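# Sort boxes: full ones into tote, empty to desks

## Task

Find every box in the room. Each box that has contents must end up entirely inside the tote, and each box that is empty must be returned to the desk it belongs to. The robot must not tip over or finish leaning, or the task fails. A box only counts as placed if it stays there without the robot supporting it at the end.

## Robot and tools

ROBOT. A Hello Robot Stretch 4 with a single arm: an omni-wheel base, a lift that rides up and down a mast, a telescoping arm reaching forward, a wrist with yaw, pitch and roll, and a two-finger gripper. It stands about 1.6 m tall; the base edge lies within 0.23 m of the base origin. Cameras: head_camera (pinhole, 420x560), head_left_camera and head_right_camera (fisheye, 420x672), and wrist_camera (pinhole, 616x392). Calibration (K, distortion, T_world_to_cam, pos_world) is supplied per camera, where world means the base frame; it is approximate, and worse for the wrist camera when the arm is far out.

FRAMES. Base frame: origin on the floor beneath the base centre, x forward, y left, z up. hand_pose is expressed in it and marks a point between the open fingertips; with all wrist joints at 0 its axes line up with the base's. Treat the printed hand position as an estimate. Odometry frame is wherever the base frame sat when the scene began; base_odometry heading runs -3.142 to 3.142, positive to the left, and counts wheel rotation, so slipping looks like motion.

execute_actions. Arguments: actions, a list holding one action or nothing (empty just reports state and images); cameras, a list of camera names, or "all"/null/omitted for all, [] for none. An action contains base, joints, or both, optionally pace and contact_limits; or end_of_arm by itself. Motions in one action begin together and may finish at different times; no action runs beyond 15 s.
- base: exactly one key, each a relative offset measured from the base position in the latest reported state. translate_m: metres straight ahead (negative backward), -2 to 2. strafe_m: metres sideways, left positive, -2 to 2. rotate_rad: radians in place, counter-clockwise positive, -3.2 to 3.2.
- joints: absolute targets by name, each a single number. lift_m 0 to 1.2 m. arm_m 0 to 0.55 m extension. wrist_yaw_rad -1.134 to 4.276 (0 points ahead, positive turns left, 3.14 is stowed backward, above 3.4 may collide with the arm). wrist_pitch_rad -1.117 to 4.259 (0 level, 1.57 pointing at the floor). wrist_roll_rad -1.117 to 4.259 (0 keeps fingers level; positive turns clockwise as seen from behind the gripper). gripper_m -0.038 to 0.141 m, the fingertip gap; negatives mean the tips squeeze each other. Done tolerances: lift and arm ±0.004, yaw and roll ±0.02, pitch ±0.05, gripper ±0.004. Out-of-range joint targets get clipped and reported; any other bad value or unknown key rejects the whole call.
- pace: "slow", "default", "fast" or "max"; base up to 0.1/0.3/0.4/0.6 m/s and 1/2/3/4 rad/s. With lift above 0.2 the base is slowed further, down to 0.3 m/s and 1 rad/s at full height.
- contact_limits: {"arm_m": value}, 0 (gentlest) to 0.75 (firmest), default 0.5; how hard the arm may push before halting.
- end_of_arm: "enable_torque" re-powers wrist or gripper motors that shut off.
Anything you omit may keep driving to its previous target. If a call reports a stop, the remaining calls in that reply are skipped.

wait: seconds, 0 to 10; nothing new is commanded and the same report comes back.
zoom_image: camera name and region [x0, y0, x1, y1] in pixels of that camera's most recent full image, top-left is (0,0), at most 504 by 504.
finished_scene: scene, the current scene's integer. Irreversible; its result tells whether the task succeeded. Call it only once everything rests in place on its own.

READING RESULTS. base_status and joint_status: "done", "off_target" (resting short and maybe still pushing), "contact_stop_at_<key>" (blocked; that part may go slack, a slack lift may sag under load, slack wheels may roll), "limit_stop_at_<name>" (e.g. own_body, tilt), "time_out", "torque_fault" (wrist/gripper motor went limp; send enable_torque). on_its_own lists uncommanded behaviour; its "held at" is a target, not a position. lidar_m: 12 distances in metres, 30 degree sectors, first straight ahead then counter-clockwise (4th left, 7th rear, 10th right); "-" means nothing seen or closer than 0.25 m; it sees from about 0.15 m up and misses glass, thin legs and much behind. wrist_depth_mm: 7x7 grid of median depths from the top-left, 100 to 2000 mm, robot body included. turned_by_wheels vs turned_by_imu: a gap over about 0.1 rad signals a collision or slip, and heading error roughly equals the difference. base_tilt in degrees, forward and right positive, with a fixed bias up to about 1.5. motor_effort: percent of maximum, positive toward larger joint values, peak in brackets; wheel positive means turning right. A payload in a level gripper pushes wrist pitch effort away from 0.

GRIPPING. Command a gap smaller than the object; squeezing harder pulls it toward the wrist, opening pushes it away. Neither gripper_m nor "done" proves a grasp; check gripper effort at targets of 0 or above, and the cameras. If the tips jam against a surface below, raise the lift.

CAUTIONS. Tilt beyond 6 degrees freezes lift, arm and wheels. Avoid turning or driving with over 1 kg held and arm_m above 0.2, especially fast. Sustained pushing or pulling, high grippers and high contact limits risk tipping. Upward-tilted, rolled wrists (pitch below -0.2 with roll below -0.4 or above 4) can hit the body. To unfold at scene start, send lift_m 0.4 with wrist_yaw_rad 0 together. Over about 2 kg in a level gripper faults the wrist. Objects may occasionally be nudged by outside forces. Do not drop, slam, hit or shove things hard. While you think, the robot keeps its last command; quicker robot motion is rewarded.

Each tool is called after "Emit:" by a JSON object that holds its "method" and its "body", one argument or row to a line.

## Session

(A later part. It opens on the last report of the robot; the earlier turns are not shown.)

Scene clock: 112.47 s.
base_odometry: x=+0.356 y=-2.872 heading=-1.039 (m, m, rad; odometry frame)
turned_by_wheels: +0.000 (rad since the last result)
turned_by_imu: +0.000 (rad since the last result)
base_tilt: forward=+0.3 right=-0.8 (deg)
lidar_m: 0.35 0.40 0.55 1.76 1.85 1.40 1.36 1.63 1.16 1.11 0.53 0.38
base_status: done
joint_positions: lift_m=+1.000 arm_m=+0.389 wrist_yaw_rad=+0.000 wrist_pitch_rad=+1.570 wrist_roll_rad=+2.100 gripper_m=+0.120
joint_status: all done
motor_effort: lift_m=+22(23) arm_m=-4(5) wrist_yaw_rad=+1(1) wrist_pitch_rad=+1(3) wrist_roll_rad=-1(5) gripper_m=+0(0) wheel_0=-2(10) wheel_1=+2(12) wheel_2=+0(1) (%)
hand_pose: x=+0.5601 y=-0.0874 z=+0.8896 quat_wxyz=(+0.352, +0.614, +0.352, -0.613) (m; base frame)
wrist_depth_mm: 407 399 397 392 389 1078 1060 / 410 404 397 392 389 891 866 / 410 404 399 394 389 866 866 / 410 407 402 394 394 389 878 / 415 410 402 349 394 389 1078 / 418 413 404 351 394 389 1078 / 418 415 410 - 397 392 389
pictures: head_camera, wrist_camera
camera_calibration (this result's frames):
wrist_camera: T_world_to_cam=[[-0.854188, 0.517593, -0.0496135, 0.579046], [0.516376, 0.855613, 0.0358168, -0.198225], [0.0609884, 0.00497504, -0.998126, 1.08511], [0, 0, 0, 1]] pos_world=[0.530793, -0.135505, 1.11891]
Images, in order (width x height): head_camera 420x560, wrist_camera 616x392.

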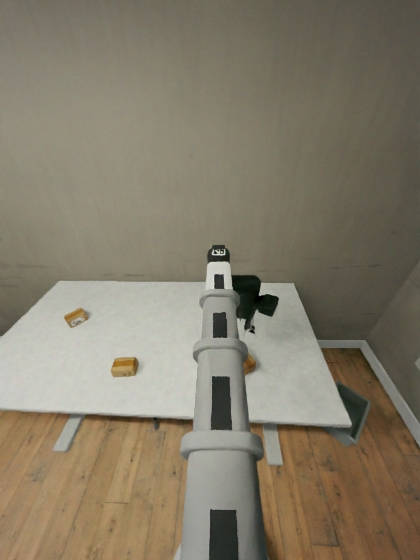

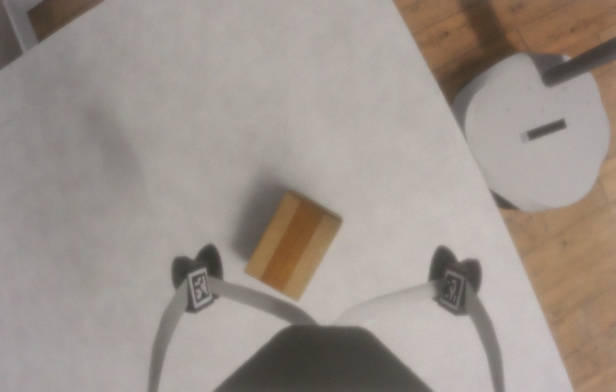

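Emit:
{"method": "execute_actions", "body": {
  "actions": [
    {"base":{"strafe_m":-0.011},"joints":{"arm_m":0.419,"wrist_roll_rad":2.6,"lift_m":0.94},"pace":"fast"}
  ],
  "cameras": ["wrist_camera"]
}}

Scene clock: 117.87 s.
base_odometry: x=+0.346 y=-2.878 heading=-1.040 (m, m, rad; odometry frame)
turned_by_wheels: +0.000 (rad since the last result)
turned_by_imu: -0.001 (rad since the last result)
base_tilt: forward=+0.2 right=-0.7 (deg)
lidar_m: 0.37 0.40 0.56 1.78 1.85 1.41 1.35 1.63 1.13 1.11 0.54 0.40
base_status: done
joint_positions: lift_m=+0.940 arm_m=+0.418 wrist_yaw_rad=+0.000 wrist_pitch_rad=+1.570 wrist_roll_rad=+2.600 gripper_m=+0.120
joint_status: all done
motor_effort: lift_m=+18(20) arm_m=+5(5) wrist_yaw_rad=+1(1) wrist_pitch_rad=+0(2) wrist_roll_rad=+3(3) gripper_m=+1(0) wheel_0=-1(8) wheel_1=+1(4) wheel_2=+0(1) (%)
hand_pose: x=+0.5893 y=-0.0874 z=+0.8299 quat_wxyz=(+0.189, +0.682, +0.189, -0.681) (m; base frame)
wrist_depth_mm: 343 338 336 330 327 820 809 / 345 342 336 332 329 327 1025 / 347 342 338 334 330 325 325 / 349 343 340 336 330 329 325 / 353 347 342 287 334 329 327 / 353 349 343 287 334 330 329 / 355 351 347 - 336 334 330
pictures: wrist_camera
camera_calibration (this result's frames):
wrist_camera: T_world_to_cam=[[-0.50154, 0.863743, -0.0490427, 0.423035], [0.863335, 0.503347, 0.0359886, -0.44658], [0.0557704, -0.0242905, -0.998148, 1.02433], [0, 0, 0, 1]] pos_world=[0.54059, -0.115728, 1.05925]
Images, in order (width x height): wrist_camera 616x392.

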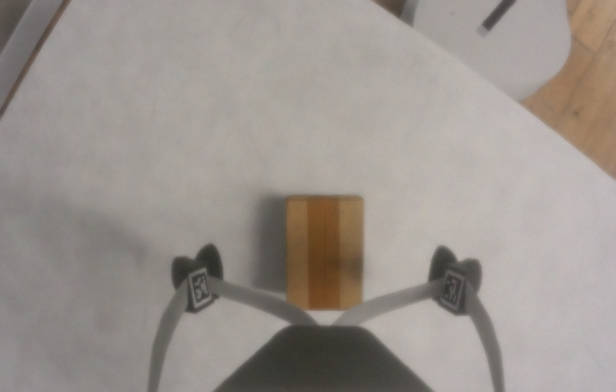

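Well aligned. Grasping and weighing.

Emit:
{"method": "execute_actions", "body": {
  "actions": [
    {"joints":{"lift_m":0.858}}
  ],
  "cameras": []
}}

Emit:
{"method": "execute_actions", "body": {
  "actions": [
    {"joints":{"gripper_m":0.01}}
  ],
  "cameras": ["wrist_camera"]
}}

Emit:
{"method": "execute_actions", "body": {
  "actions": [
    {"joints":{"lift_m":0.98}}
  ],
  "cameras": []
}}

Emit:
{"method": "execute_actions", "body": {
  "actions": [
    {"joints":{"wrist_pitch_rad":0.3}}
  ],
  "cameras": ["wrist_camera"]
}}

Scene clock: 122.80 s.
base_odometry: x=+0.346 y=-2.878 heading=-1.040 (m, m, rad; odometry frame)
turned_by_wheels: +0.000 (rad since the last result)
turned_by_imu: -0.001 (rad since the last result)
base_tilt: forward=+0.3 right=-0.7 (deg)
lidar_m: 0.36 0.40 0.55 1.77 1.86 1.40 1.35 1.60 1.13 1.08 0.54 0.37
base_status: not commanded
joint_positions: lift_m=+0.858 arm_m=+0.418 wrist_yaw_rad=+0.000 wrist_pitch_rad=+1.570 wrist_roll_rad=+2.600 gripper_m=+0.120
joint_status: all done
motor_effort: lift_m=+17(17) arm_m=+5(5) wrist_yaw_rad=+1(1) wrist_pitch_rad=-1(0) wrist_roll_rad=+1(2) gripper_m=+0(1) wheel_0=-1(1) wheel_1=+1(1) wheel_2=+0(0) (%)
hand_pose: x=+0.5893 y=-0.0874 z=+0.7480 quat_wxyz=(+0.189, +0.682, +0.189, -0.681) (m; base frame)
wrist_depth_mm: 259 256 253 250 247 244 732 / 260 257 254 251 248 244 243 / 262 259 255 252 250 247 244 / 264 259 257 253 251 248 245 / 265 262 257 205 252 248 247 / 266 264 259 206 204 250 248 / 268 265 262 - 254 252 -
pictures: none
No camera images: the call's "cameras" was empty. Leave "cameras" out to get every camera's image.

Scene clock: 124.77 s.
base_odometry: x=+0.346 y=-2.878 heading=-1.040 (m, m, rad; odometry frame)
turned_by_wheels: +0.000 (rad since the last result)
turned_by_imu: +0.000 (rad since the last result)
base_tilt: forward=+0.3 right=-0.7 (deg)
lidar_m: 0.37 0.39 0.57 1.76 1.84 1.43 1.36 1.62 1.13 1.11 0.53 0.40
base_status: not commanded
joint_positions: lift_m=+0.858 arm_m=+0.418 wrist_yaw_rad=+0.000 wrist_pitch_rad=+1.570 wrist_roll_rad=+2.600 gripper_m=+0.010
joint_status: all done
motor_effort: lift_m=+17(17) arm_m=+5(5) wrist_yaw_rad=+1(1) wrist_pitch_rad=-1(1) wrist_roll_rad=+0(2) gripper_m=-19(19) wheel_0=-1(1) wheel_1=+1(1) wheel_2=+0(0) (%)
hand_pose: x=+0.5893 y=-0.0874 z=+0.7480 quat_wxyz=(+0.189, +0.682, +0.189, -0.681) (m; base frame)
wrist_depth_mm: 258 256 253 250 247 244 723 / 260 257 254 251 248 245 243 / 262 259 256 253 250 246 244 / 264 260 257 253 250 248 245 / 266 263 258 190 191 249 247 / 267 263 189 190 189 250 249 / 267 265 263 - 254 252 -
pictures: wrist_camera
camera_calibration (this result's frames):
wrist_camera: T_world_to_cam=[[-0.501536, 0.863745, -0.0490426, 0.419015], [0.863337, 0.503343, 0.0359885, -0.443634], [0.0557701, -0.0242908, -0.998148, 0.942527], [0, 0, 0, 1]] pos_world=[0.540592, -0.115728, 0.977297]
Images, in order (width x height): wrist_camera 616x392.

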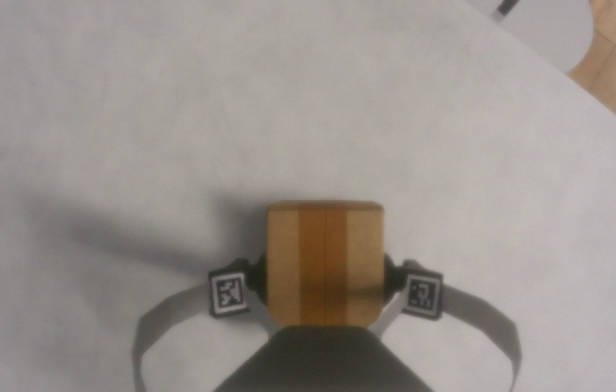

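Scene clock: 126.33 s.
base_odometry: x=+0.346 y=-2.878 heading=-1.040 (m, m, rad; odometry frame)
turned_by_wheels: +0.000 (rad since the last result)
turned_by_imu: +0.000 (rad since the last result)
base_tilt: forward=+0.2 right=-0.7 (deg)
lidar_m: 0.34 0.40 0.56 1.79 1.87 1.39 1.33 1.58 1.14 1.10 0.52 0.38
base_status: not commanded
joint_positions: lift_m=+0.980 arm_m=+0.418 wrist_yaw_rad=+0.000 wrist_pitch_rad=+1.570 wrist_roll_rad=+2.600 gripper_m=+0.010
joint_status: all done
motor_effort: lift_m=+23(24) arm_m=+5(5) wrist_yaw_rad=+1(1) wrist_pitch_rad=-1(1) wrist_roll_rad=-1(0) gripper_m=-18(21) wheel_0=-1(1) wheel_1=+1(1) wheel_2=+0(0) (%)
hand_pose: x=+0.5893 y=-0.0874 z=+0.8695 quat_wxyz=(+0.189, +0.682, +0.189, -0.681) (m; base frame)
wrist_depth_mm: 1118 377 373 370 854 854 842 / 387 382 377 373 368 866 1042 / 389 384 379 373 370 366 1060 / 392 384 379 373 370 368 364 / 392 389 384 190 191 370 366 / 394 392 189 190 189 368 368 / 397 392 387 - 377 373 370
pictures: none
No camera images: the call's "cameras" was empty. Leave "cameras" out to get every camera's image.

Scene clock: 127.63 s.
base_odometry: x=+0.346 y=-2.878 heading=-1.040 (m, m, rad; odometry frame)
turned_by_wheels: +0.000 (rad since the last result)
turned_by_imu: +0.000 (rad since the last result)
base_tilt: forward=+0.2 right=-0.8 (deg)
lidar_m: 0.36 0.38 0.55 1.77 1.82 1.42 1.33 1.60 1.14 1.09 0.53 0.39
base_status: not commanded
joint_positions: lift_m=+0.980 arm_m=+0.418 wrist_yaw_rad=+0.000 wrist_pitch_rad=+0.303 wrist_roll_rad=+2.600 gripper_m=+0.010
joint_status: all done
motor_effort: lift_m=+23(23) arm_m=+5(5) wrist_yaw_rad=+0(2) wrist_pitch_rad=-10(14) wrist_roll_rad=+1(1) gripper_m=-18(20) wheel_0=-1(1) wheel_1=+1(1) wheel_2=+0(0) (%)
hand_pose: x=+0.8644 y=-0.0874 z=+1.0719 quat_wxyz=(+0.265, +0.952, +0.040, -0.145) (m; base frame)
wrist_depth_mm: 574 591 621 634 504 424 382 / 559 580 597 621 627 496 433 / 539 564 580 597 621 627 504 / 525 544 559 574 603 615 634 / 512 525 544 190 191 603 621 / 496 508 189 190 189 569 597 / 484 492 508 - 549 564 580
pictures: wrist_camera
camera_calibration (this result's frames):
wrist_camera: T_world_to_cam=[[-0.103234, 0.863769, -0.4932, 0.704685], [0.22404, 0.5033, 0.834563, -0.996174], [0.969097, -0.0243414, -0.245476, -0.345781], [0, 0, 0, 1]] pos_world=[0.631024, -0.115728, 1.09404]
Images, in order (width x height): wrist_camera 616x392.

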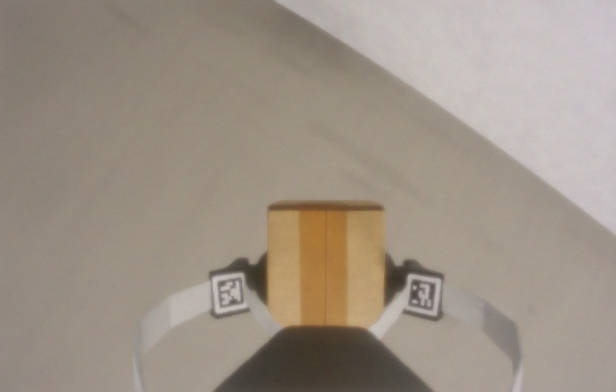

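Emit:
{"method": "execute_actions", "body": {
  "actions": [
    {"joints":{"wrist_pitch_rad":1.57}}
  ],
  "cameras": []
}}

Emit:
{"method": "execute_actions", "body": {
  "actions": [
    {"joints":{"lift_m":0.861}}
  ],
  "cameras": []
}}

Emit:
{"method": "execute_actions", "body": {
  "actions": [
    {"joints":{"gripper_m":0.12}}
  ],
  "cameras": []
}}

Emit:
{"method": "execute_actions", "body": {
  "actions": [
    {"joints":{"lift_m":1.0},"pace":"fast"}
  ],
  "cameras": []
}}

Emit:
{"method": "execute_actions", "body": {
  "actions": [
    {"base":{"strafe_m":0.87},"joints":{"wrist_roll_rad":1.0,"arm_m":0.45},"pace":"fast"}
  ],
  "cameras": ["head_camera","wrist_camera"]
}}

Scene clock: 133.07 s.
base_odometry: x=+0.346 y=-2.878 heading=-1.040 (m, m, rad; odometry frame)
turned_by_wheels: +0.000 (rad since the last result)
turned_by_imu: -0.001 (rad since the last result)
base_tilt: forward=+0.3 right=-0.7 (deg)
lidar_m: 0.37 0.39 0.57 1.79 1.85 1.40 1.35 1.59 1.13 1.07 0.52 0.39
base_status: not commanded
joint_positions: lift_m=+0.980 arm_m=+0.418 wrist_yaw_rad=+0.000 wrist_pitch_rad=+1.569 wrist_roll_rad=+2.600 gripper_m=+0.010
joint_status: all done
motor_effort: lift_m=+23(23) arm_m=+5(5) wrist_yaw_rad=+0(1) wrist_pitch_rad=+1(7) wrist_roll_rad=+1(0) gripper_m=-19(20) wheel_0=-1(1) wheel_1=+1(1) wheel_2=+0(0) (%)
hand_pose: x=+0.5894 y=-0.0874 z=+0.8695 quat_wxyz=(+0.189, +0.682, +0.189, -0.681) (m; base frame)
wrist_depth_mm: 1118 377 373 370 866 854 842 / 387 382 377 370 368 854 1042 / 387 384 379 373 370 366 1060 / 392 387 379 375 370 368 364 / 394 389 382 190 191 368 366 / 397 389 189 191 189 368 368 / 397 392 387 - 377 373 370
pictures: none
No camera images: the call's "cameras" was empty. Leave "cameras" out to get every camera's image.

Scene clock: 134.60 s.
base_odometry: x=+0.346 y=-2.878 heading=-1.040 (m, m, rad; odometry frame)
turned_by_wheels: +0.000 (rad since the last result)
turned_by_imu: +0.000 (rad since the last result)
base_tilt: forward=+0.2 right=-0.8 (deg)
lidar_m: 0.36 0.39 0.54 1.78 1.89 1.41 1.37 1.59 1.14 1.10 0.53 0.40
base_status: not commanded
joint_positions: lift_m=+0.861 arm_m=+0.418 wrist_yaw_rad=+0.000 wrist_pitch_rad=+1.570 wrist_roll_rad=+2.600 gripper_m=+0.010
joint_status: all done
motor_effort: lift_m=+18(22) arm_m=+5(5) wrist_yaw_rad=+1(1) wrist_pitch_rad=+1(0) wrist_roll_rad=+0(0) gripper_m=-20(19) wheel_0=-1(1) wheel_1=+1(1) wheel_2=+0(0) (%)
hand_pose: x=+0.5894 y=-0.0874 z=+0.7510 quat_wxyz=(+0.189, +0.682, +0.189, -0.681) (m; base frame)
wrist_depth_mm: 263 258 255 253 249 247 732 / 263 259 257 254 251 248 247 / 265 262 258 255 253 249 247 / 267 264 260 255 253 251 249 / 268 265 260 190 190 252 250 / 270 266 190 190 190 251 251 / 272 268 265 - 257 255 -
pictures: none
No camera images: the call's "cameras" was empty. Leave "cameras" out to get every camera's image.

Scene clock: 136.57 s.
base_odometry: x=+0.346 y=-2.878 heading=-1.040 (m, m, rad; odometry frame)
turned_by_wheels: +0.000 (rad since the last result)
turned_by_imu: +0.000 (rad since the last result)
base_tilt: forward=+0.1 right=-0.7 (deg)
lidar_m: 0.37 0.40 0.55 1.79 1.83 1.41 1.37 1.60 1.12 1.11 0.53 0.39
base_status: not commanded
joint_positions: lift_m=+0.861 arm_m=+0.418 wrist_yaw_rad=+0.000 wrist_pitch_rad=+1.570 wrist_roll_rad=+2.600 gripper_m=+0.120
joint_status: all done
motor_effort: lift_m=+17(17) arm_m=+5(5) wrist_yaw_rad=+1(2) wrist_pitch_rad=-2(2) wrist_roll_rad=+0(3) gripper_m=+0(18) wheel_0=-1(1) wheel_1=+1(1) wheel_2=+0(0) (%)
hand_pose: x=+0.5894 y=-0.0874 z=+0.7510 quat_wxyz=(+0.189, +0.682, +0.189, -0.681) (m; base frame)
wrist_depth_mm: 262 259 255 253 249 248 723 / 264 260 256 254 251 247 246 / 265 262 258 256 253 249 247 / 266 264 260 255 254 251 249 / 268 265 260 208 254 252 250 / 271 267 262 208 207 252 251 / 272 267 266 - 257 255 -
pictures: none
No camera images: the call's "cameras" was empty. Leave "cameras" out to get every camera's image.

Scene clock: 137.90 s.
base_odometry: x=+0.346 y=-2.878 heading=-1.040 (m, m, rad; odometry frame)
turned_by_wheels: +0.000 (rad since the last result)
turned_by_imu: +0.000 (rad since the last result)
base_tilt: forward=+0.2 right=-0.7 (deg)
lidar_m: 0.36 0.39 0.56 1.78 1.84 1.40 1.36 1.62 1.13 1.10 0.52 0.36
base_status: not commanded
joint_positions: lift_m=+1.000 arm_m=+0.418 wrist_yaw_rad=+0.000 wrist_pitch_rad=+1.570 wrist_roll_rad=+2.600 gripper_m=+0.120
joint_status: all done
motor_effort: lift_m=+23(25) arm_m=+5(4) wrist_yaw_rad=+2(1) wrist_pitch_rad=+0(0) wrist_roll_rad=+0(0) gripper_m=-1(1) wheel_0=-1(1) wheel_1=+1(1) wheel_2=+0(0) (%)
hand_pose: x=+0.5894 y=-0.0874 z=+0.8895 quat_wxyz=(+0.189, +0.682, +0.189, -0.681) (m; base frame)
wrist_depth_mm: 1138 399 394 392 878 878 960 / 1138 402 397 392 389 866 1078 / 410 404 399 394 389 384 1078 / 413 407 402 397 389 387 382 / 413 410 402 347 392 387 384 / 415 413 404 349 394 389 387 / 418 415 410 - 399 394 389
pictures: none
No camera images: the call's "cameras" was empty. Leave "cameras" out to get every camera's image.

Scene clock: 141.63 s.
base_odometry: x=+1.096 y=-2.437 heading=-1.040 (m, m, rad; odometry frame)
turned_by_wheels: +0.000 (rad since the last result)
turned_by_imu: -0.002 (rad since the last result)
base_tilt: forward=+0.3 right=-0.8 (deg)
lidar_m: 0.38 0.44 0.97 0.93 0.97 1.37 1.34 1.42 2.06 1.98 0.55 0.41
base_status: done
joint_positions: lift_m=+1.000 arm_m=+0.449 wrist_yaw_rad=+0.000 wrist_pitch_rad=+1.570 wrist_roll_rad=+1.000 gripper_m=+0.120
joint_status: all done
motor_effort: lift_m=+22(23) arm_m=+5(8) wrist_yaw_rad=+1(1) wrist_pitch_rad=+0(0) wrist_roll_rad=-3(4) gripper_m=+1(2) wheel_0=+0(9) wheel_1=+0(9) wheel_2=-1(1) (%)
hand_pose: x=+0.6203 y=-0.0874 z=+0.8896 quat_wxyz=(+0.621, +0.339, +0.620, -0.339) (m; base frame)
wrist_depth_mm: 407 404 397 392 389 382 379 / 410 355 397 394 389 384 379 / 413 407 399 397 392 387 382 / 413 410 402 397 392 387 382 / 415 410 402 397 394 387 1098 / 415 413 404 399 394 389 1098 / 798 413 407 - 394 394 891
pictures: head_camera, wrist_camera
camera_calibration (this result's frames):
wrist_camera: T_world_to_cam=[[-0.849069, -0.525973, -0.0493351, 0.535841], [-0.527754, 0.848687, 0.0347225, 0.418693], [0.023607, 0.0555186, -0.998179, 1.1091], [0, 0, 0, 1]] pos_world=[0.64975, -0.135078, 1.11898]
Images, in order (width x height): head_camera 420x560, wrist_camera 616x392.

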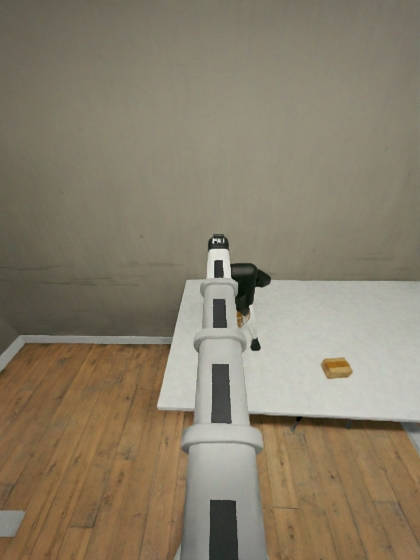

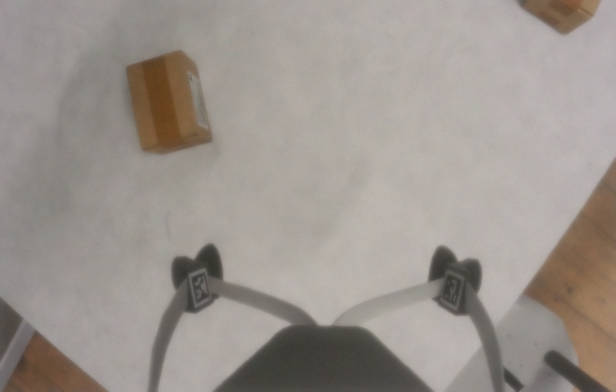

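Emit:
{"method": "execute_actions", "body": {
  "actions": [
    {"base":{"translate_m":0.1},"joints":{"arm_m":0.548,"wrist_roll_rad":0.85},"pace":"fast"}
  ],
  "cameras": []
}}

Emit:
{"method": "execute_actions", "body": {
  "actions": [
    {"base":{"strafe_m":-0.03},"joints":{"lift_m":0.95},"pace":"fast"}
  ],
  "cameras": ["wrist_camera"]
}}

Scene clock: 149.13 s.
base_odometry: x=+1.147 y=-2.523 heading=-1.039 (m, m, rad; odometry frame)
turned_by_wheels: +0.000 (rad since the last result)
turned_by_imu: -0.001 (rad since the last result)
base_tilt: forward=+0.4 right=-0.7 (deg)
lidar_m: 0.28 0.30 1.55 0.91 0.98 1.34 1.45 1.52 2.04 1.08 0.43 0.29
base_status: done
joint_positions: lift_m=+1.000 arm_m=+0.547 wrist_yaw_rad=+0.000 wrist_pitch_rad=+1.570 wrist_roll_rad=+0.850 gripper_m=+0.120
joint_status: all done
motor_effort: lift_m=+22(22) arm_m=+5(4) wrist_yaw_rad=+1(2) wrist_pitch_rad=+0(2) wrist_roll_rad=-1(5) gripper_m=+0(1) wheel_0=+1(8) wheel_1=+1(4) wheel_2=+1(10) (%)
hand_pose: x=+0.7183 y=-0.0874 z=+0.8896 quat_wxyz=(+0.644, +0.292, +0.644, -0.292) (m; base frame)
wrist_depth_mm: 407 404 397 392 387 382 377 / 410 404 399 394 389 382 382 / 413 404 402 397 392 384 382 / 413 407 402 347 392 387 382 / 415 410 402 399 394 387 384 / 415 413 402 397 394 387 384 / 1182 413 407 - 397 392 384
pictures: none
No camera images: the call's "cameras" was empty. Leave "cameras" out to get every camera's image.

Scene clock: 150.03 s.
base_odometry: x=+1.121 y=-2.538 heading=-1.039 (m, m, rad; odometry frame)
turned_by_wheels: +0.000 (rad since the last result)
turned_by_imu: +0.000 (rad since the last result)
base_tilt: forward=+0.4 right=-0.6 (deg)
lidar_m: 0.28 0.31 1.58 0.93 1.01 1.35 1.43 1.53 1.99 1.06 0.45 0.32
base_status: done
joint_positions: lift_m=+0.950 arm_m=+0.547 wrist_yaw_rad=+0.000 wrist_pitch_rad=+1.570 wrist_roll_rad=+0.850 gripper_m=+0.120
joint_status: all done
motor_effort: lift_m=+18(20) arm_m=+5(5) wrist_yaw_rad=+1(1) wrist_pitch_rad=-2(2) wrist_roll_rad=-2(1) gripper_m=-2(0) wheel_0=-1(8) wheel_1=+2(9) wheel_2=+0(0) (%)
hand_pose: x=+0.7183 y=-0.0874 z=+0.8399 quat_wxyz=(+0.644, +0.292, +0.644, -0.292) (m; base frame)
wrist_depth_mm: 357 351 347 343 338 334 332 / 357 353 347 343 340 334 332 / 359 355 351 345 342 336 334 / 362 355 349 301 342 340 334 / 362 357 351 297 343 338 338 / 364 359 351 297 343 340 336 / 364 359 355 - 345 342 338
pictures: wrist_camera
camera_calibration (this result's frames):
wrist_camera: T_world_to_cam=[[-0.760906, -0.646997, -0.0491696, 0.542537], [-0.648691, 0.760261, 0.0346892, 0.551288], [0.0149379, 0.058291, -0.998188, 1.06368], [0, 0, 0, 1]] pos_world=[0.754546, -0.130106, 1.0693]
Images, in order (width x height): wrist_camera 616x392.

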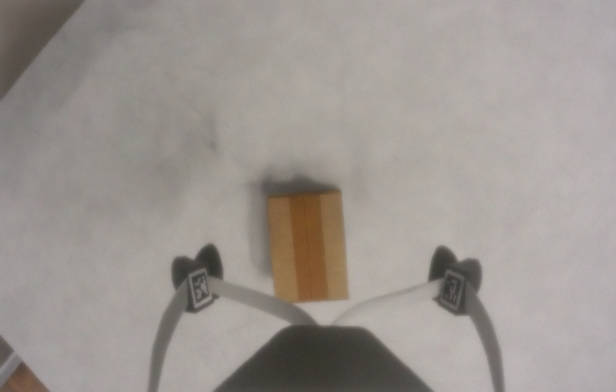

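Emit:
{"method": "execute_actions", "body": {
  "actions": [
    {"base":{"translate_m":0.013},"joints":{"wrist_roll_rad":0.79,"lift_m":0.93}}
  ],
  "cameras": []
}}

Emit:
{"method": "execute_actions", "body": {
  "actions": [
    {"base":{"strafe_m":0.007},"joints":{"lift_m":0.858}}
  ],
  "cameras": ["wrist_camera"]
}}

Emit:
{"method": "execute_actions", "body": {
  "actions": [
    {"joints":{"gripper_m":0.01}}
  ],
  "cameras": ["wrist_camera"]
}}

Emit:
{"method": "execute_actions", "body": {
  "actions": [
    {"joints":{"lift_m":0.98}}
  ],
  "cameras": []
}}

Emit:
{"method": "execute_actions", "body": {
  "actions": [
    {"joints":{"wrist_pitch_rad":0.3,"arm_m":0.4}}
  ],
  "cameras": ["wrist_camera"]
}}

Scene clock: 155.20 s.
base_odometry: x=+1.127 y=-2.549 heading=-1.039 (m, m, rad; odometry frame)
turned_by_wheels: +0.000 (rad since the last result)
turned_by_imu: -0.001 (rad since the last result)
base_tilt: forward=+0.2 right=-0.7 (deg)
lidar_m: 0.26 0.30 1.54 0.95 1.00 1.38 1.44 1.54 2.01 1.06 0.43 0.32
base_status: done
joint_positions: lift_m=+0.930 arm_m=+0.547 wrist_yaw_rad=+0.000 wrist_pitch_rad=+1.570 wrist_roll_rad=+0.790 gripper_m=+0.120
joint_status: all done
motor_effort: lift_m=+17(18) arm_m=+5(5) wrist_yaw_rad=+1(2) wrist_pitch_rad=-1(0) wrist_roll_rad=-3(5) gripper_m=-3(1) wheel_0=+2(3) wheel_1=+1(8) wheel_2=-1(8) (%)
hand_pose: x=+0.7183 y=-0.0874 z=+0.8200 quat_wxyz=(+0.653, +0.272, +0.652, -0.272) (m; base frame)
wrist_depth_mm: 336 332 327 324 320 315 312 / 338 334 329 324 320 315 312 / 340 334 330 325 322 317 314 / 338 336 330 325 324 319 315 / 342 338 330 277 324 319 315 / 342 338 332 277 324 320 317 / 343 340 334 - 325 322 319
pictures: none
No camera images: the call's "cameras" was empty. Leave "cameras" out to get every camera's image.

Scene clock: 156.47 s.
base_odometry: x=+1.133 y=-2.546 heading=-1.039 (m, m, rad; odometry frame)
turned_by_wheels: +0.000 (rad since the last result)
turned_by_imu: +0.000 (rad since the last result)
base_tilt: forward=+0.3 right=-0.8 (deg)
lidar_m: 0.28 0.31 1.55 0.94 1.00 1.36 1.44 1.54 2.01 1.08 0.41 0.31
base_status: done
joint_positions: lift_m=+0.858 arm_m=+0.547 wrist_yaw_rad=+0.000 wrist_pitch_rad=+1.570 wrist_roll_rad=+0.790 gripper_m=+0.120
joint_status: all done
motor_effort: lift_m=+17(16) arm_m=+5(5) wrist_yaw_rad=+1(1) wrist_pitch_rad=-2(2) wrist_roll_rad=-1(1) gripper_m=+0(0) wheel_0=+0(7) wheel_1=+0(4) wheel_2=+0(1) (%)
hand_pose: x=+0.7183 y=-0.0874 z=+0.7480 quat_wxyz=(+0.653, +0.272, +0.652, -0.272) (m; base frame)
wrist_depth_mm: 262 258 255 252 249 245 - / 262 259 256 253 250 246 244 / 264 260 256 254 250 247 246 / 265 262 257 254 251 248 245 / 266 262 257 205 251 249 247 / 266 264 258 204 204 248 247 / 267 265 260 - 253 250 -
pictures: wrist_camera
camera_calibration (this result's frames):
wrist_camera: T_world_to_cam=[[-0.720756, -0.691445, -0.0491386, 0.505282], [-0.693095, 0.720013, 0.0346546, 0.58289], [0.0114187, 0.0590353, -0.998191, 0.97451], [0, 0, 0, 1]] pos_world=[0.757055, -0.127843, 0.977376]
Images, in order (width x height): wrist_camera 616x392.

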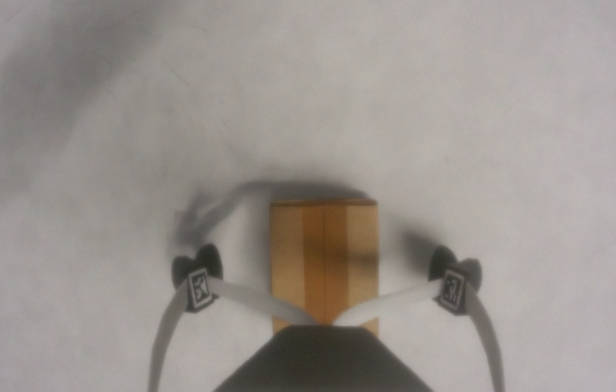

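Scene clock: 158.43 s.
base_odometry: x=+1.133 y=-2.546 heading=-1.039 (m, m, rad; odometry frame)
turned_by_wheels: +0.000 (rad since the last result)
turned_by_imu: +0.000 (rad since the last result)
base_tilt: forward=+0.3 right=-0.7 (deg)
lidar_m: 0.29 0.31 1.59 0.94 0.99 1.37 1.44 1.54 2.01 1.06 0.42 0.30
base_status: not commanded
joint_positions: lift_m=+0.858 arm_m=+0.547 wrist_yaw_rad=+0.000 wrist_pitch_rad=+1.570 wrist_roll_rad=+0.790 gripper_m=+0.010
joint_status: all done
motor_effort: lift_m=+18(18) arm_m=+4(5) wrist_yaw_rad=+0(1) wrist_pitch_rad=-1(1) wrist_roll_rad=+0(1) gripper_m=-19(19) wheel_0=+1(0) wheel_1=+0(0) wheel_2=+0(0) (%)
hand_pose: x=+0.7183 y=-0.0874 z=+0.7479 quat_wxyz=(+0.653, +0.272, +0.652, -0.272) (m; base frame)
wrist_depth_mm: 262 258 254 251 248 245 - / 263 258 255 252 249 246 243 / 263 259 256 252 249 246 244 / 265 262 257 253 250 248 245 / 265 262 257 190 191 249 246 / 266 264 189 190 189 248 247 / 266 264 260 - 253 250 -
pictures: wrist_camera
camera_calibration (this result's frames):
wrist_camera: T_world_to_cam=[[-0.720755, -0.691446, -0.0491386, 0.50528], [-0.693096, 0.720012, 0.0346547, 0.582893], [0.0114185, 0.0590353, -0.998191, 0.974454], [0, 0, 0, 1]] pos_world=[0.757057, -0.127843, 0.97732]
Images, in order (width x height): wrist_camera 616x392.

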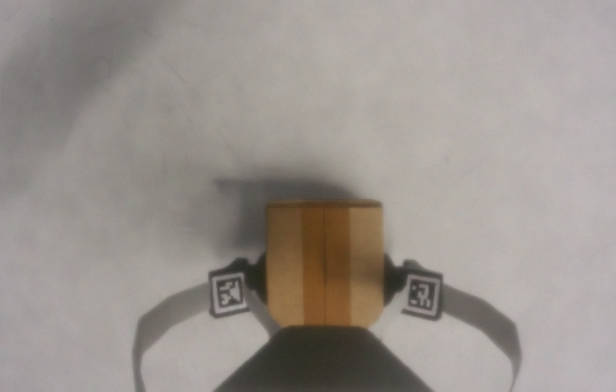

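Scene clock: 160.00 s.
base_odometry: x=+1.133 y=-2.546 heading=-1.039 (m, m, rad; odometry frame)
turned_by_wheels: +0.000 (rad since the last result)
turned_by_imu: +0.000 (rad since the last result)
base_tilt: forward=+0.3 right=-0.6 (deg)
lidar_m: 0.25 0.31 1.55 0.94 1.00 1.36 1.47 1.54 1.98 1.08 0.42 0.29
base_status: not commanded
joint_positions: lift_m=+0.980 arm_m=+0.547 wrist_yaw_rad=+0.000 wrist_pitch_rad=+1.570 wrist_roll_rad=+0.790 gripper_m=+0.010
joint_status: all done
motor_effort: lift_m=+24(25) arm_m=+5(5) wrist_yaw_rad=+1(1) wrist_pitch_rad=-2(3) wrist_roll_rad=-3(0) gripper_m=-19(21) wheel_0=+0(1) wheel_1=+0(0) wheel_2=+0(0) (%)
hand_pose: x=+0.7183 y=-0.0874 z=+0.8694 quat_wxyz=(+0.653, +0.272, +0.652, -0.272) (m; base frame)
wrist_depth_mm: 392 382 377 373 366 362 359 / 387 382 377 373 368 364 359 / 389 387 379 375 370 366 362 / 392 387 382 375 370 366 362 / 392 387 382 190 191 366 364 / 397 389 189 190 189 366 366 / 394 389 387 - 373 370 366
pictures: none
No camera images: the call's "cameras" was empty. Leave "cameras" out to get every camera's image.

Scene clock: 161.50 s.
base_odometry: x=+1.133 y=-2.546 heading=-1.039 (m, m, rad; odometry frame)
turned_by_wheels: +0.000 (rad since the last result)
turned_by_imu: +0.000 (rad since the last result)
base_tilt: forward=+0.4 right=-0.7 (deg)
lidar_m: 0.27 0.30 1.55 0.94 0.97 1.35 1.45 1.56 2.01 1.08 0.41 0.31
base_status: not commanded
joint_positions: lift_m=+0.980 arm_m=+0.401 wrist_yaw_rad=+0.000 wrist_pitch_rad=+0.305 wrist_roll_rad=+0.790 gripper_m=+0.010
joint_status: all done
motor_effort: lift_m=+24(24) arm_m=-5(7) wrist_yaw_rad=+1(0) wrist_pitch_rad=-15(18) wrist_roll_rad=+0(0) gripper_m=-20(19) wheel_0=+1(1) wheel_1=+0(0) wheel_2=+0(0) (%)
hand_pose: x=+0.8470 y=-0.0874 z=+1.0713 quat_wxyz=(+0.912, +0.381, +0.140, -0.058) (m; base frame)
wrist_depth_mm: 384 394 410 424 436 449 462 / 397 407 424 436 449 469 484 / 413 424 442 455 473 484 504 / 430 439 455 462 488 512 530 / 445 462 473 190 191 535 549 / 466 473 194 190 189 488 466 / 480 500 517 - 564 492 427
pictures: wrist_camera
camera_calibration (this result's frames):
wrist_camera: T_world_to_cam=[[-0.170074, -0.691453, -0.702116, 0.847046], [-0.241634, 0.720007, -0.650541, 1.01256], [0.955347, 0.059015, -0.289533, -0.262904], [0, 0, 0, 1]] pos_world=[0.639894, -0.127844, 1.17732]
Images, in order (width x height): wrist_camera 616x392.

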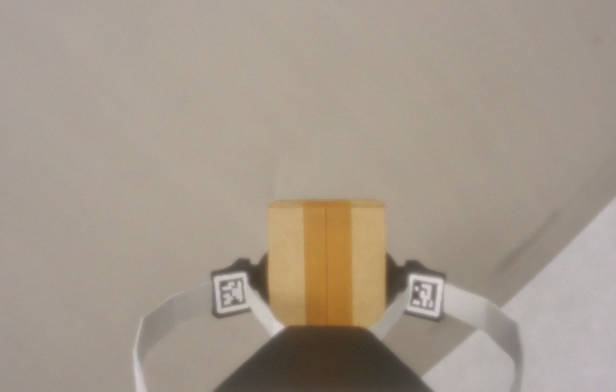

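Emit:
{"method": "execute_actions", "body": {
  "actions": [
    {"base":{"translate_m":-0.2},"joints":{"arm_m":0.05},"pace":"fast"}
  ],
  "cameras": []
}}

Emit:
{"method": "execute_actions", "body": {
  "actions": [
    {"base":{"strafe_m":-1.45},"joints":{"wrist_pitch_rad":1.57,"wrist_roll_rad":1.57},"pace":"fast"}
  ],
  "cameras": ["head_camera","wrist_camera"]
}}

Scene clock: 171.27 s.
base_odometry: x=+1.032 y=-2.373 heading=-1.039 (m, m, rad; odometry frame)
turned_by_wheels: +0.000 (rad since the last result)
turned_by_imu: -0.001 (rad since the last result)
base_tilt: forward=+0.2 right=-0.6 (deg)
lidar_m: 0.48 0.51 1.00 0.95 0.98 1.29 1.24 1.31 2.01 1.91 0.68 0.52
base_status: done
joint_positions: lift_m=+0.980 arm_m=+0.051 wrist_yaw_rad=+0.000 wrist_pitch_rad=+0.305 wrist_roll_rad=+0.790 gripper_m=+0.010
joint_status: all done
motor_effort: lift_m=+24(24) arm_m=-5(8) wrist_yaw_rad=+2(0) wrist_pitch_rad=-15(13) wrist_roll_rad=+0(0) gripper_m=-22(20) wheel_0=-2(5) wheel_1=-1(9) wheel_2=+0(10) (%)
hand_pose: x=+0.4969 y=-0.0875 z=+1.0714 quat_wxyz=(+0.912, +0.381, +0.140, -0.059) (m; base frame)
wrist_depth_mm: 854 878 917 946 976 1008 1008 / 891 917 946 976 1008 1042 842 / 904 946 976 1008 1042 904 707 / 960 976 1008 1025 976 750 603 / 1008 1008 1042 190 191 640 525 / 1025 1060 193 190 189 488 469 / 1060 1118 1138 - 574 492 430
pictures: none
No camera images: the call's "cameras" was empty. Leave "cameras" out to get every camera's image.

Scene clock: 176.57 s.
base_odometry: x=-0.218 y=-3.109 heading=-1.039 (m, m, rad; odometry frame)
turned_by_wheels: +0.000 (rad since the last result)
turned_by_imu: -0.002 (rad since the last result)
base_tilt: forward=+0.2 right=-0.6 (deg)
lidar_m: 0.64 0.49 0.67 2.37 1.80 1.34 2.05 0.73 0.51 0.47 0.55 0.76
base_status: done
joint_positions: lift_m=+0.980 arm_m=+0.051 wrist_yaw_rad=+0.000 wrist_pitch_rad=+1.570 wrist_roll_rad=+1.570 gripper_m=+0.010
joint_status: all done
motor_effort: lift_m=+24(24) arm_m=-5(5) wrist_yaw_rad=+1(2) wrist_pitch_rad=-1(16) wrist_roll_rad=+1(1) gripper_m=-19(19) wheel_0=+0(10) wheel_1=+1(10) wheel_2=+1(1) (%)
hand_pose: x=+0.2220 y=-0.0874 z=+0.8694 quat_wxyz=(+0.501, +0.500, +0.500, -0.499) (m; base frame)
wrist_depth_mm: 1025 1025 991 976 960 904 878 / 1160 1138 1118 1098 1098 1060 1060 / 1160 1118 1118 1098 1098 1078 1060 / 1138 1118 1138 1098 878 866 1060 / 1138 1138 1118 190 191 866 1078 / 1138 1118 189 190 189 878 1078 / 831 1160 1138 - 1098 1098 1078
pictures: head_camera, wrist_camera
camera_calibration (this result's frames):
wrist_camera: T_world_to_cam=[[-0.998661, 0.0146981, -0.0495988, 0.277389], [0.012959, 0.999296, 0.0352051, 0.101909], [0.0500813, 0.0345153, -0.998149, 1.09065], [0, 0, 0, 1]] pos_world=[0.221076, -0.143558, 1.0988]
Images, in order (width x height): head_camera 420x560, wrist_camera 616x392.

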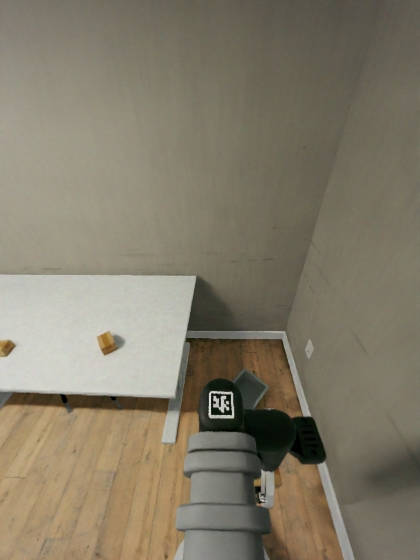

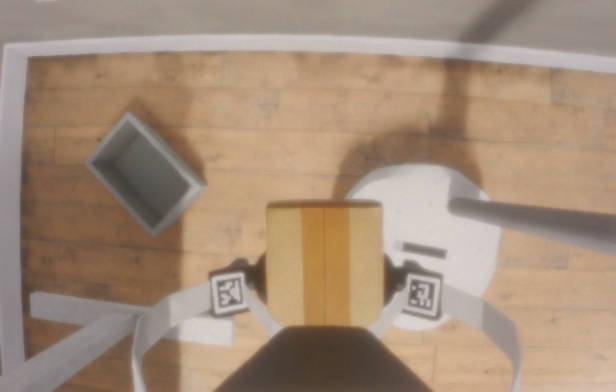

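Emit:
{"method": "execute_actions", "body": {
  "actions": [
    {"base":{"strafe_m":-0.088},"joints":{"wrist_roll_rad":0.76,"arm_m":0.4,"lift_m":0.6},"pace":"fast"}
  ],
  "cameras": []
}}

Emit:
{"method": "execute_actions", "body": {
  "actions": [
    {"base":{"translate_m":0.14},"joints":{"lift_m":0.5},"pace":"fast"}
  ],
  "cameras": ["head_camera","wrist_camera"]
}}

Scene clock: 193.13 s.
base_odometry: x=-0.294 y=-3.153 heading=-1.039 (m, m, rad; odometry frame)
turned_by_wheels: +0.000 (rad since the last result)
turned_by_imu: -0.001 (rad since the last result)
base_tilt: forward=+0.3 right=-0.7 (deg)
lidar_m: 0.57 0.52 0.65 2.48 1.82 1.39 1.68 0.57 0.42 0.38 0.45 0.62
base_status: done
joint_positions: lift_m=+0.600 arm_m=+0.399 wrist_yaw_rad=+0.000 wrist_pitch_rad=+1.570 wrist_roll_rad=+0.760 gripper_m=+0.010
joint_status: all done
motor_effort: lift_m=+18(21) arm_m=+5(5) wrist_yaw_rad=+0(2) wrist_pitch_rad=-1(3) wrist_roll_rad=-1(6) gripper_m=-19(22) wheel_0=-1(7) wheel_1=+2(11) wheel_2=+1(1) (%)
hand_pose: x=+0.5703 y=-0.0874 z=+0.4899 quat_wxyz=(+0.657, +0.262, +0.656, -0.262) (m; base frame)
wrist_depth_mm: 741 732 723 707 707 549 442 / 741 732 661 715 707 634 500 / 741 732 723 715 707 699 591 / 750 741 723 715 707 707 691 / 707 750 732 190 191 699 699 / 732 715 189 190 189 699 699 / 759 715 741 - 723 707 699
pictures: none
No camera images: the call's "cameras" was empty. Leave "cameras" out to get every camera's image.

Scene clock: 194.60 s.
base_odometry: x=-0.223 y=-3.274 heading=-1.039 (m, m, rad; odometry frame)
turned_by_wheels: +0.000 (rad since the last result)
turned_by_imu: +0.000 (rad since the last result)
base_tilt: forward=+0.3 right=-0.7 (deg)
lidar_m: 0.51 0.39 0.46 1.41 2.01 1.50 1.67 0.57 0.44 0.41 0.44 0.61
base_status: done
joint_positions: lift_m=+0.500 arm_m=+0.399 wrist_yaw_rad=+0.000 wrist_pitch_rad=+1.570 wrist_roll_rad=+0.760 gripper_m=+0.010
joint_status: all done
motor_effort: lift_m=+19(17) arm_m=+5(5) wrist_yaw_rad=+0(0) wrist_pitch_rad=-3(3) wrist_roll_rad=-1(0) gripper_m=-19(21) wheel_0=+0(7) wheel_1=+0(8) wheel_2=+0(11) (%)
hand_pose: x=+0.5703 y=-0.0874 z=+0.3899 quat_wxyz=(+0.657, +0.262, +0.656, -0.262) (m; base frame)
wrist_depth_mm: 615 627 615 615 609 535 445 / 634 627 621 615 609 597 500 / 640 634 621 615 609 603 569 / 640 634 621 609 609 609 597 / 640 634 627 190 191 603 597 / 615 640 190 190 189 603 597 / 544 627 634 - 615 603 603
pictures: head_camera, wrist_camera
camera_calibration (this result's frames):
wrist_camera: T_world_to_cam=[[-0.699426, -0.713016, -0.0491048, 0.366979], [-0.714641, 0.698633, 0.0346558, 0.503169], [0.00959607, 0.0593315, -0.998192, 0.619785], [0, 0, 0, 1]] pos_world=[0.610312, -0.126641, 0.619247]
Images, in order (width x height): head_camera 420x560, wrist_camera 616x392.

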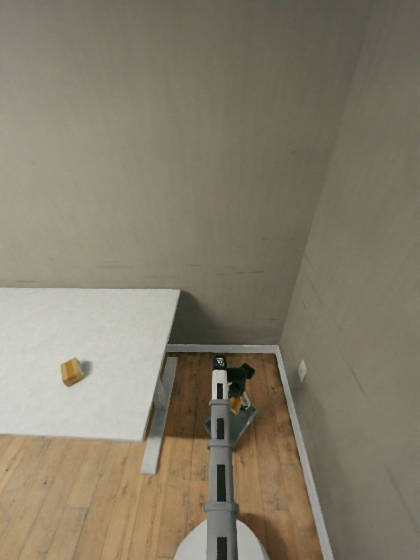

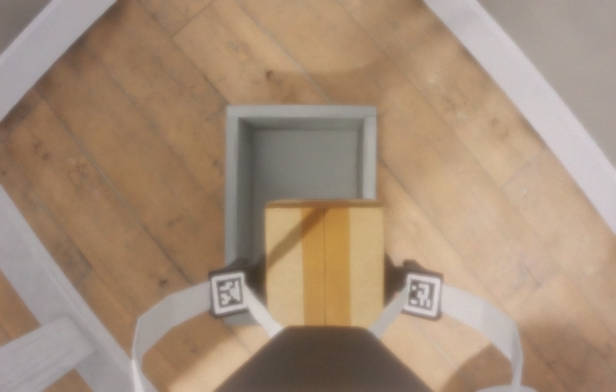

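Emit:
{"method": "execute_actions", "body": {
  "actions": [
    {"base":{"strafe_m":-0.033},"joints":{"arm_m":0.476,"lift_m":0.34},"pace":"fast"}
  ],
  "cameras": ["head_camera","wrist_camera"]
}}

Scene clock: 205.53 s.
base_odometry: x=-0.251 y=-3.291 heading=-1.039 (m, m, rad; odometry frame)
turned_by_wheels: +0.000 (rad since the last result)
turned_by_imu: -0.001 (rad since the last result)
base_tilt: forward=+0.2 right=-0.7 (deg)
lidar_m: 0.43 0.42 0.45 1.41 1.99 1.51 1.59 0.52 0.40 0.39 0.42 0.60
base_status: done
joint_positions: lift_m=+0.340 arm_m=+0.475 wrist_yaw_rad=+0.000 wrist_pitch_rad=+1.570 wrist_roll_rad=+0.760 gripper_m=+0.010
joint_status: all done
motor_effort: lift_m=+19(19) arm_m=+5(7) wrist_yaw_rad=+1(1) wrist_pitch_rad=-1(3) wrist_roll_rad=-2(1) gripper_m=-19(20) wheel_0=+0(11) wheel_1=+2(10) wheel_2=+0(0) (%)
hand_pose: x=+0.6463 y=-0.0874 z=+0.2298 quat_wxyz=(+0.657, +0.262, +0.656, -0.262) (m; base frame)
wrist_depth_mm: 473 462 459 452 445 442 389 / 473 466 459 452 449 442 439 / 473 466 462 455 452 445 439 / 473 469 430 397 359 445 439 / 477 469 375 190 191 445 442 / 480 473 189 190 189 445 442 / 480 473 469 - 455 449 445
pictures: head_camera, wrist_camera
camera_calibration (this result's frames):
wrist_camera: T_world_to_cam=[[-0.699512, -0.712928, -0.0491626, 0.412315], [-0.714555, 0.698723, 0.0345968, 0.562952], [0.00968603, 0.0593303, -0.998191, 0.459283], [0, 0, 0, 1]] pos_world=[0.686231, -0.126647, 0.459247]
Images, in order (width x height): head_camera 420x560, wrist_camera 616x392.

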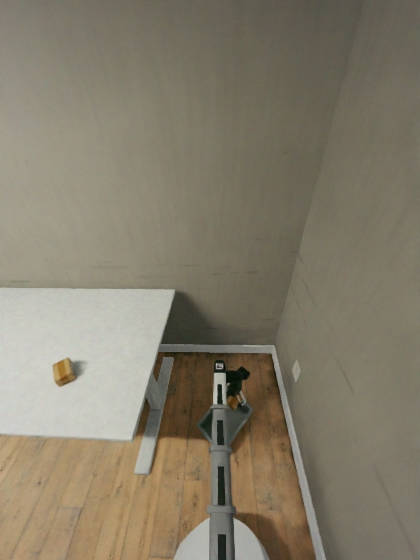

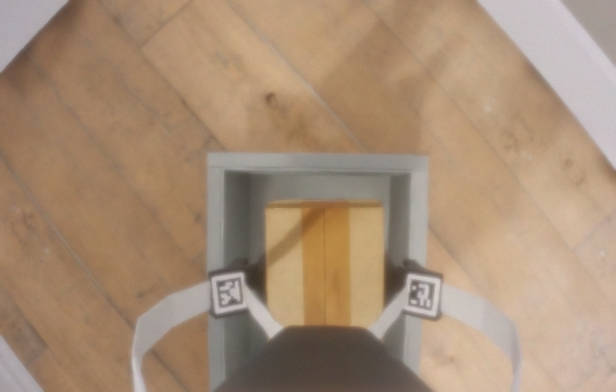

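Emit:
{"method": "execute_actions", "body": {
  "actions": [
    {"base":{"strafe_m":0.02},"joints":{"arm_m":0.468,"lift_m":0.22}}
  ],
  "cameras": ["wrist_camera"]
}}

Scene clock: 212.87 s.
base_odometry: x=-0.234 y=-3.280 heading=-1.039 (m, m, rad; odometry frame)
turned_by_wheels: +0.000 (rad since the last result)
turned_by_imu: -0.001 (rad since the last result)
base_tilt: forward=+0.3 right=-0.7 (deg)
lidar_m: 0.49 0.40 0.45 1.38 2.00 1.52 1.68 0.56 0.42 0.40 0.44 0.63
base_status: done
joint_positions: lift_m=+0.220 arm_m=+0.469 wrist_yaw_rad=+0.000 wrist_pitch_rad=+1.570 wrist_roll_rad=+0.760 gripper_m=+0.010
joint_status: all done
motor_effort: lift_m=+18(19) arm_m=-5(3) wrist_yaw_rad=+0(0) wrist_pitch_rad=+0(2) wrist_roll_rad=+1(1) gripper_m=-20(19) wheel_0=+2(9) wheel_1=-2(8) wheel_2=+0(0) (%)
hand_pose: x=+0.6400 y=-0.0874 z=+0.1099 quat_wxyz=(+0.657, +0.262, +0.656, -0.262) (m; base frame)
wrist_depth_mm: 345 340 338 332 329 325 320 / 345 343 338 332 330 325 322 / 349 343 233 257 247 214 324 / 349 345 293 332 329 235 324 / 351 347 263 190 191 256 325 / 351 347 189 190 189 212 327 / 353 349 260 - 314 221 329
pictures: wrist_camera
camera_calibration (this result's frames):
wrist_camera: T_world_to_cam=[[-0.699513, -0.71293, -0.0491206, 0.402067], [-0.714555, 0.698721, 0.0346396, 0.562658], [0.009626, 0.0593303, -0.998192, 0.339638], [0, 0, 0, 1]] pos_world=[0.680032, -0.126646, 0.339283]
Images, in order (width x height): wrist_camera 616x392.

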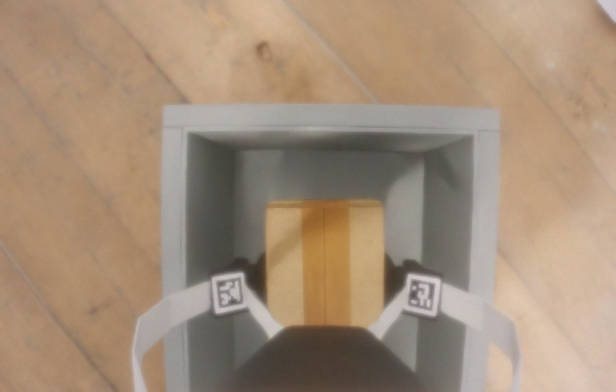

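Emit:
{"method": "execute_actions", "body": {
  "actions": [
    {"joints":{"lift_m":0.152},"pace":"slow"}
  ],
  "cameras": ["wrist_camera","head_camera"]
}}

Scene clock: 223.60 s.
base_odometry: x=-0.234 y=-3.280 heading=-1.039 (m, m, rad; odometry frame)
turned_by_wheels: +0.000 (rad since the last result)
turned_by_imu: -0.001 (rad since the last result)
base_tilt: forward=+0.3 right=-0.6 (deg)
lidar_m: 0.48 0.42 0.45 1.41 2.00 1.51 1.63 0.56 0.42 0.41 0.44 0.62
base_status: not commanded
joint_positions: lift_m=+0.152 arm_m=+0.469 wrist_yaw_rad=+0.000 wrist_pitch_rad=+1.570 wrist_roll_rad=+0.760 gripper_m=+0.010
joint_status: all done
motor_effort: lift_m=+18(18) arm_m=-5(5) wrist_yaw_rad=+0(1) wrist_pitch_rad=-2(1) wrist_roll_rad=-1(1) gripper_m=-21(21) wheel_0=+2(2) wheel_1=-2(2) wheel_2=+0(0) (%)
hand_pose: x=+0.6400 y=-0.0874 z=+0.0419 quat_wxyz=(+0.657, +0.262, +0.656, -0.262) (m; base frame)
wrist_depth_mm: 276 272 270 265 262 258 - / 277 151 149 147 145 143 255 / 278 167 233 257 246 180 - / 278 157 267 264 262 195 - / 279 168 263 190 191 193 - / 281 156 190 190 189 163 - / 282 155 260 - 264 186 -
pictures: head_camera, wrist_camera
camera_calibration (this result's frames):
wrist_camera: T_world_to_cam=[[-0.699513, -0.71293, -0.0491206, 0.398726], [-0.714555, 0.698721, 0.0346396, 0.565012], [0.00962599, 0.0593303, -0.998192, 0.27178], [0, 0, 0, 1]] pos_world=[0.68003, -0.126646, 0.271302]
Images, in order (width x height): head_camera 420x560, wrist_camera 616x392.

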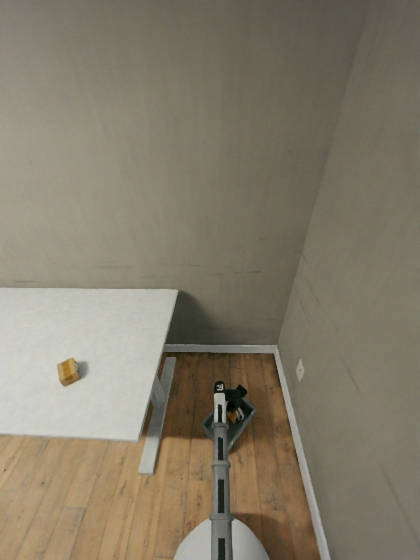

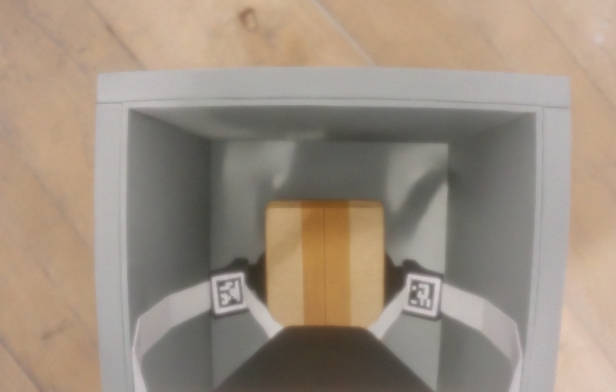

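Emit:
{"method": "execute_actions", "body": {
  "actions": [
    {"joints":{"lift_m":0.146},"pace":"slow"}
  ],
  "cameras": []
}}

Emit:
{"method": "execute_actions", "body": {
  "actions": [
    {"joints":{"gripper_m":0.075}}
  ],
  "cameras": ["wrist_camera"]
}}

Scene clock: 226.50 s.
base_odometry: x=-0.234 y=-3.280 heading=-1.039 (m, m, rad; odometry frame)
turned_by_wheels: +0.000 (rad since the last result)
turned_by_imu: -0.001 (rad since the last result)
base_tilt: forward=+0.3 right=-0.7 (deg)
lidar_m: 0.46 0.41 0.45 1.41 2.02 1.49 1.67 0.56 0.42 0.40 0.43 0.62
base_status: not commanded
joint_positions: lift_m=+0.146 arm_m=+0.469 wrist_yaw_rad=+0.000 wrist_pitch_rad=+1.570 wrist_roll_rad=+0.760 gripper_m=+0.010
joint_status: all done
motor_effort: lift_m=+18(18) arm_m=-5(5) wrist_yaw_rad=+1(0) wrist_pitch_rad=-2(1) wrist_roll_rad=+0(2) gripper_m=-21(22) wheel_0=+2(2) wheel_1=-2(2) wheel_2=+0(0) (%)
hand_pose: x=+0.6400 y=-0.0874 z=+0.0359 quat_wxyz=(+0.657, +0.262, +0.656, -0.262) (m; base frame)
wrist_depth_mm: 270 266 263 259 256 252 - / 270 145 143 141 140 138 - / 272 155 233 257 247 180 - / 272 156 260 257 254 195 - / 273 157 262 190 191 193 - / 274 147 189 190 189 163 - / 276 148 260 - 257 186 -
pictures: none
No camera images: the call's "cameras" was empty. Leave "cameras" out to get every camera's image.

Scene clock: 227.93 s.
base_odometry: x=-0.234 y=-3.280 heading=-1.039 (m, m, rad; odometry frame)
turned_by_wheels: +0.000 (rad since the last result)
turned_by_imu: +0.000 (rad since the last result)
base_tilt: forward=+0.3 right=-0.8 (deg)
lidar_m: 0.48 0.39 0.46 1.40 2.00 1.50 1.65 0.57 0.44 0.40 0.44 0.61
base_status: not commanded
joint_positions: lift_m=+0.146 arm_m=+0.469 wrist_yaw_rad=+0.000 wrist_pitch_rad=+1.570 wrist_roll_rad=+0.760 gripper_m=+0.075
joint_status: all done
motor_effort: lift_m=+18(18) arm_m=-5(5) wrist_yaw_rad=+0(1) wrist_pitch_rad=-1(1) wrist_roll_rad=-2(3) gripper_m=-1(18) wheel_0=+2(2) wheel_1=-2(2) wheel_2=+0(0) (%)
hand_pose: x=+0.6400 y=-0.0874 z=+0.0359 quat_wxyz=(+0.657, +0.262, +0.656, -0.262) (m; base frame)
wrist_depth_mm: 270 267 264 259 256 253 - / 271 145 144 142 140 138 - / 272 155 233 254 245 180 - / 273 156 260 258 255 195 - / 274 157 236 210 219 193 - / 274 156 214 210 208 167 - / 276 148 259 - 257 159 -
pictures: wrist_camera
camera_calibration (this result's frames):
wrist_camera: T_world_to_cam=[[-0.699513, -0.71293, -0.0491206, 0.39843], [-0.714555, 0.698721, 0.0346397, 0.565217], [0.00962586, 0.0593303, -0.998192, 0.265805], [0, 0, 0, 1]] pos_world=[0.680027, -0.126646, 0.265317]
Images, in order (width x height): wrist_camera 616x392.

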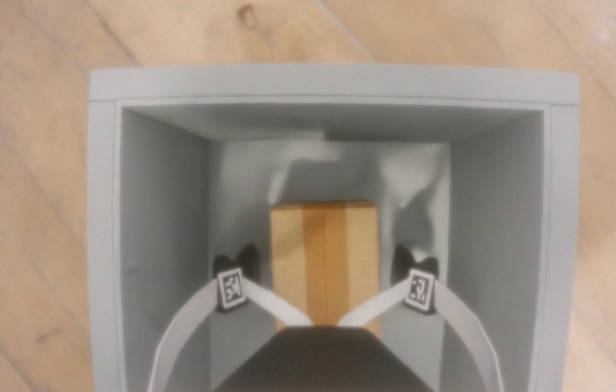

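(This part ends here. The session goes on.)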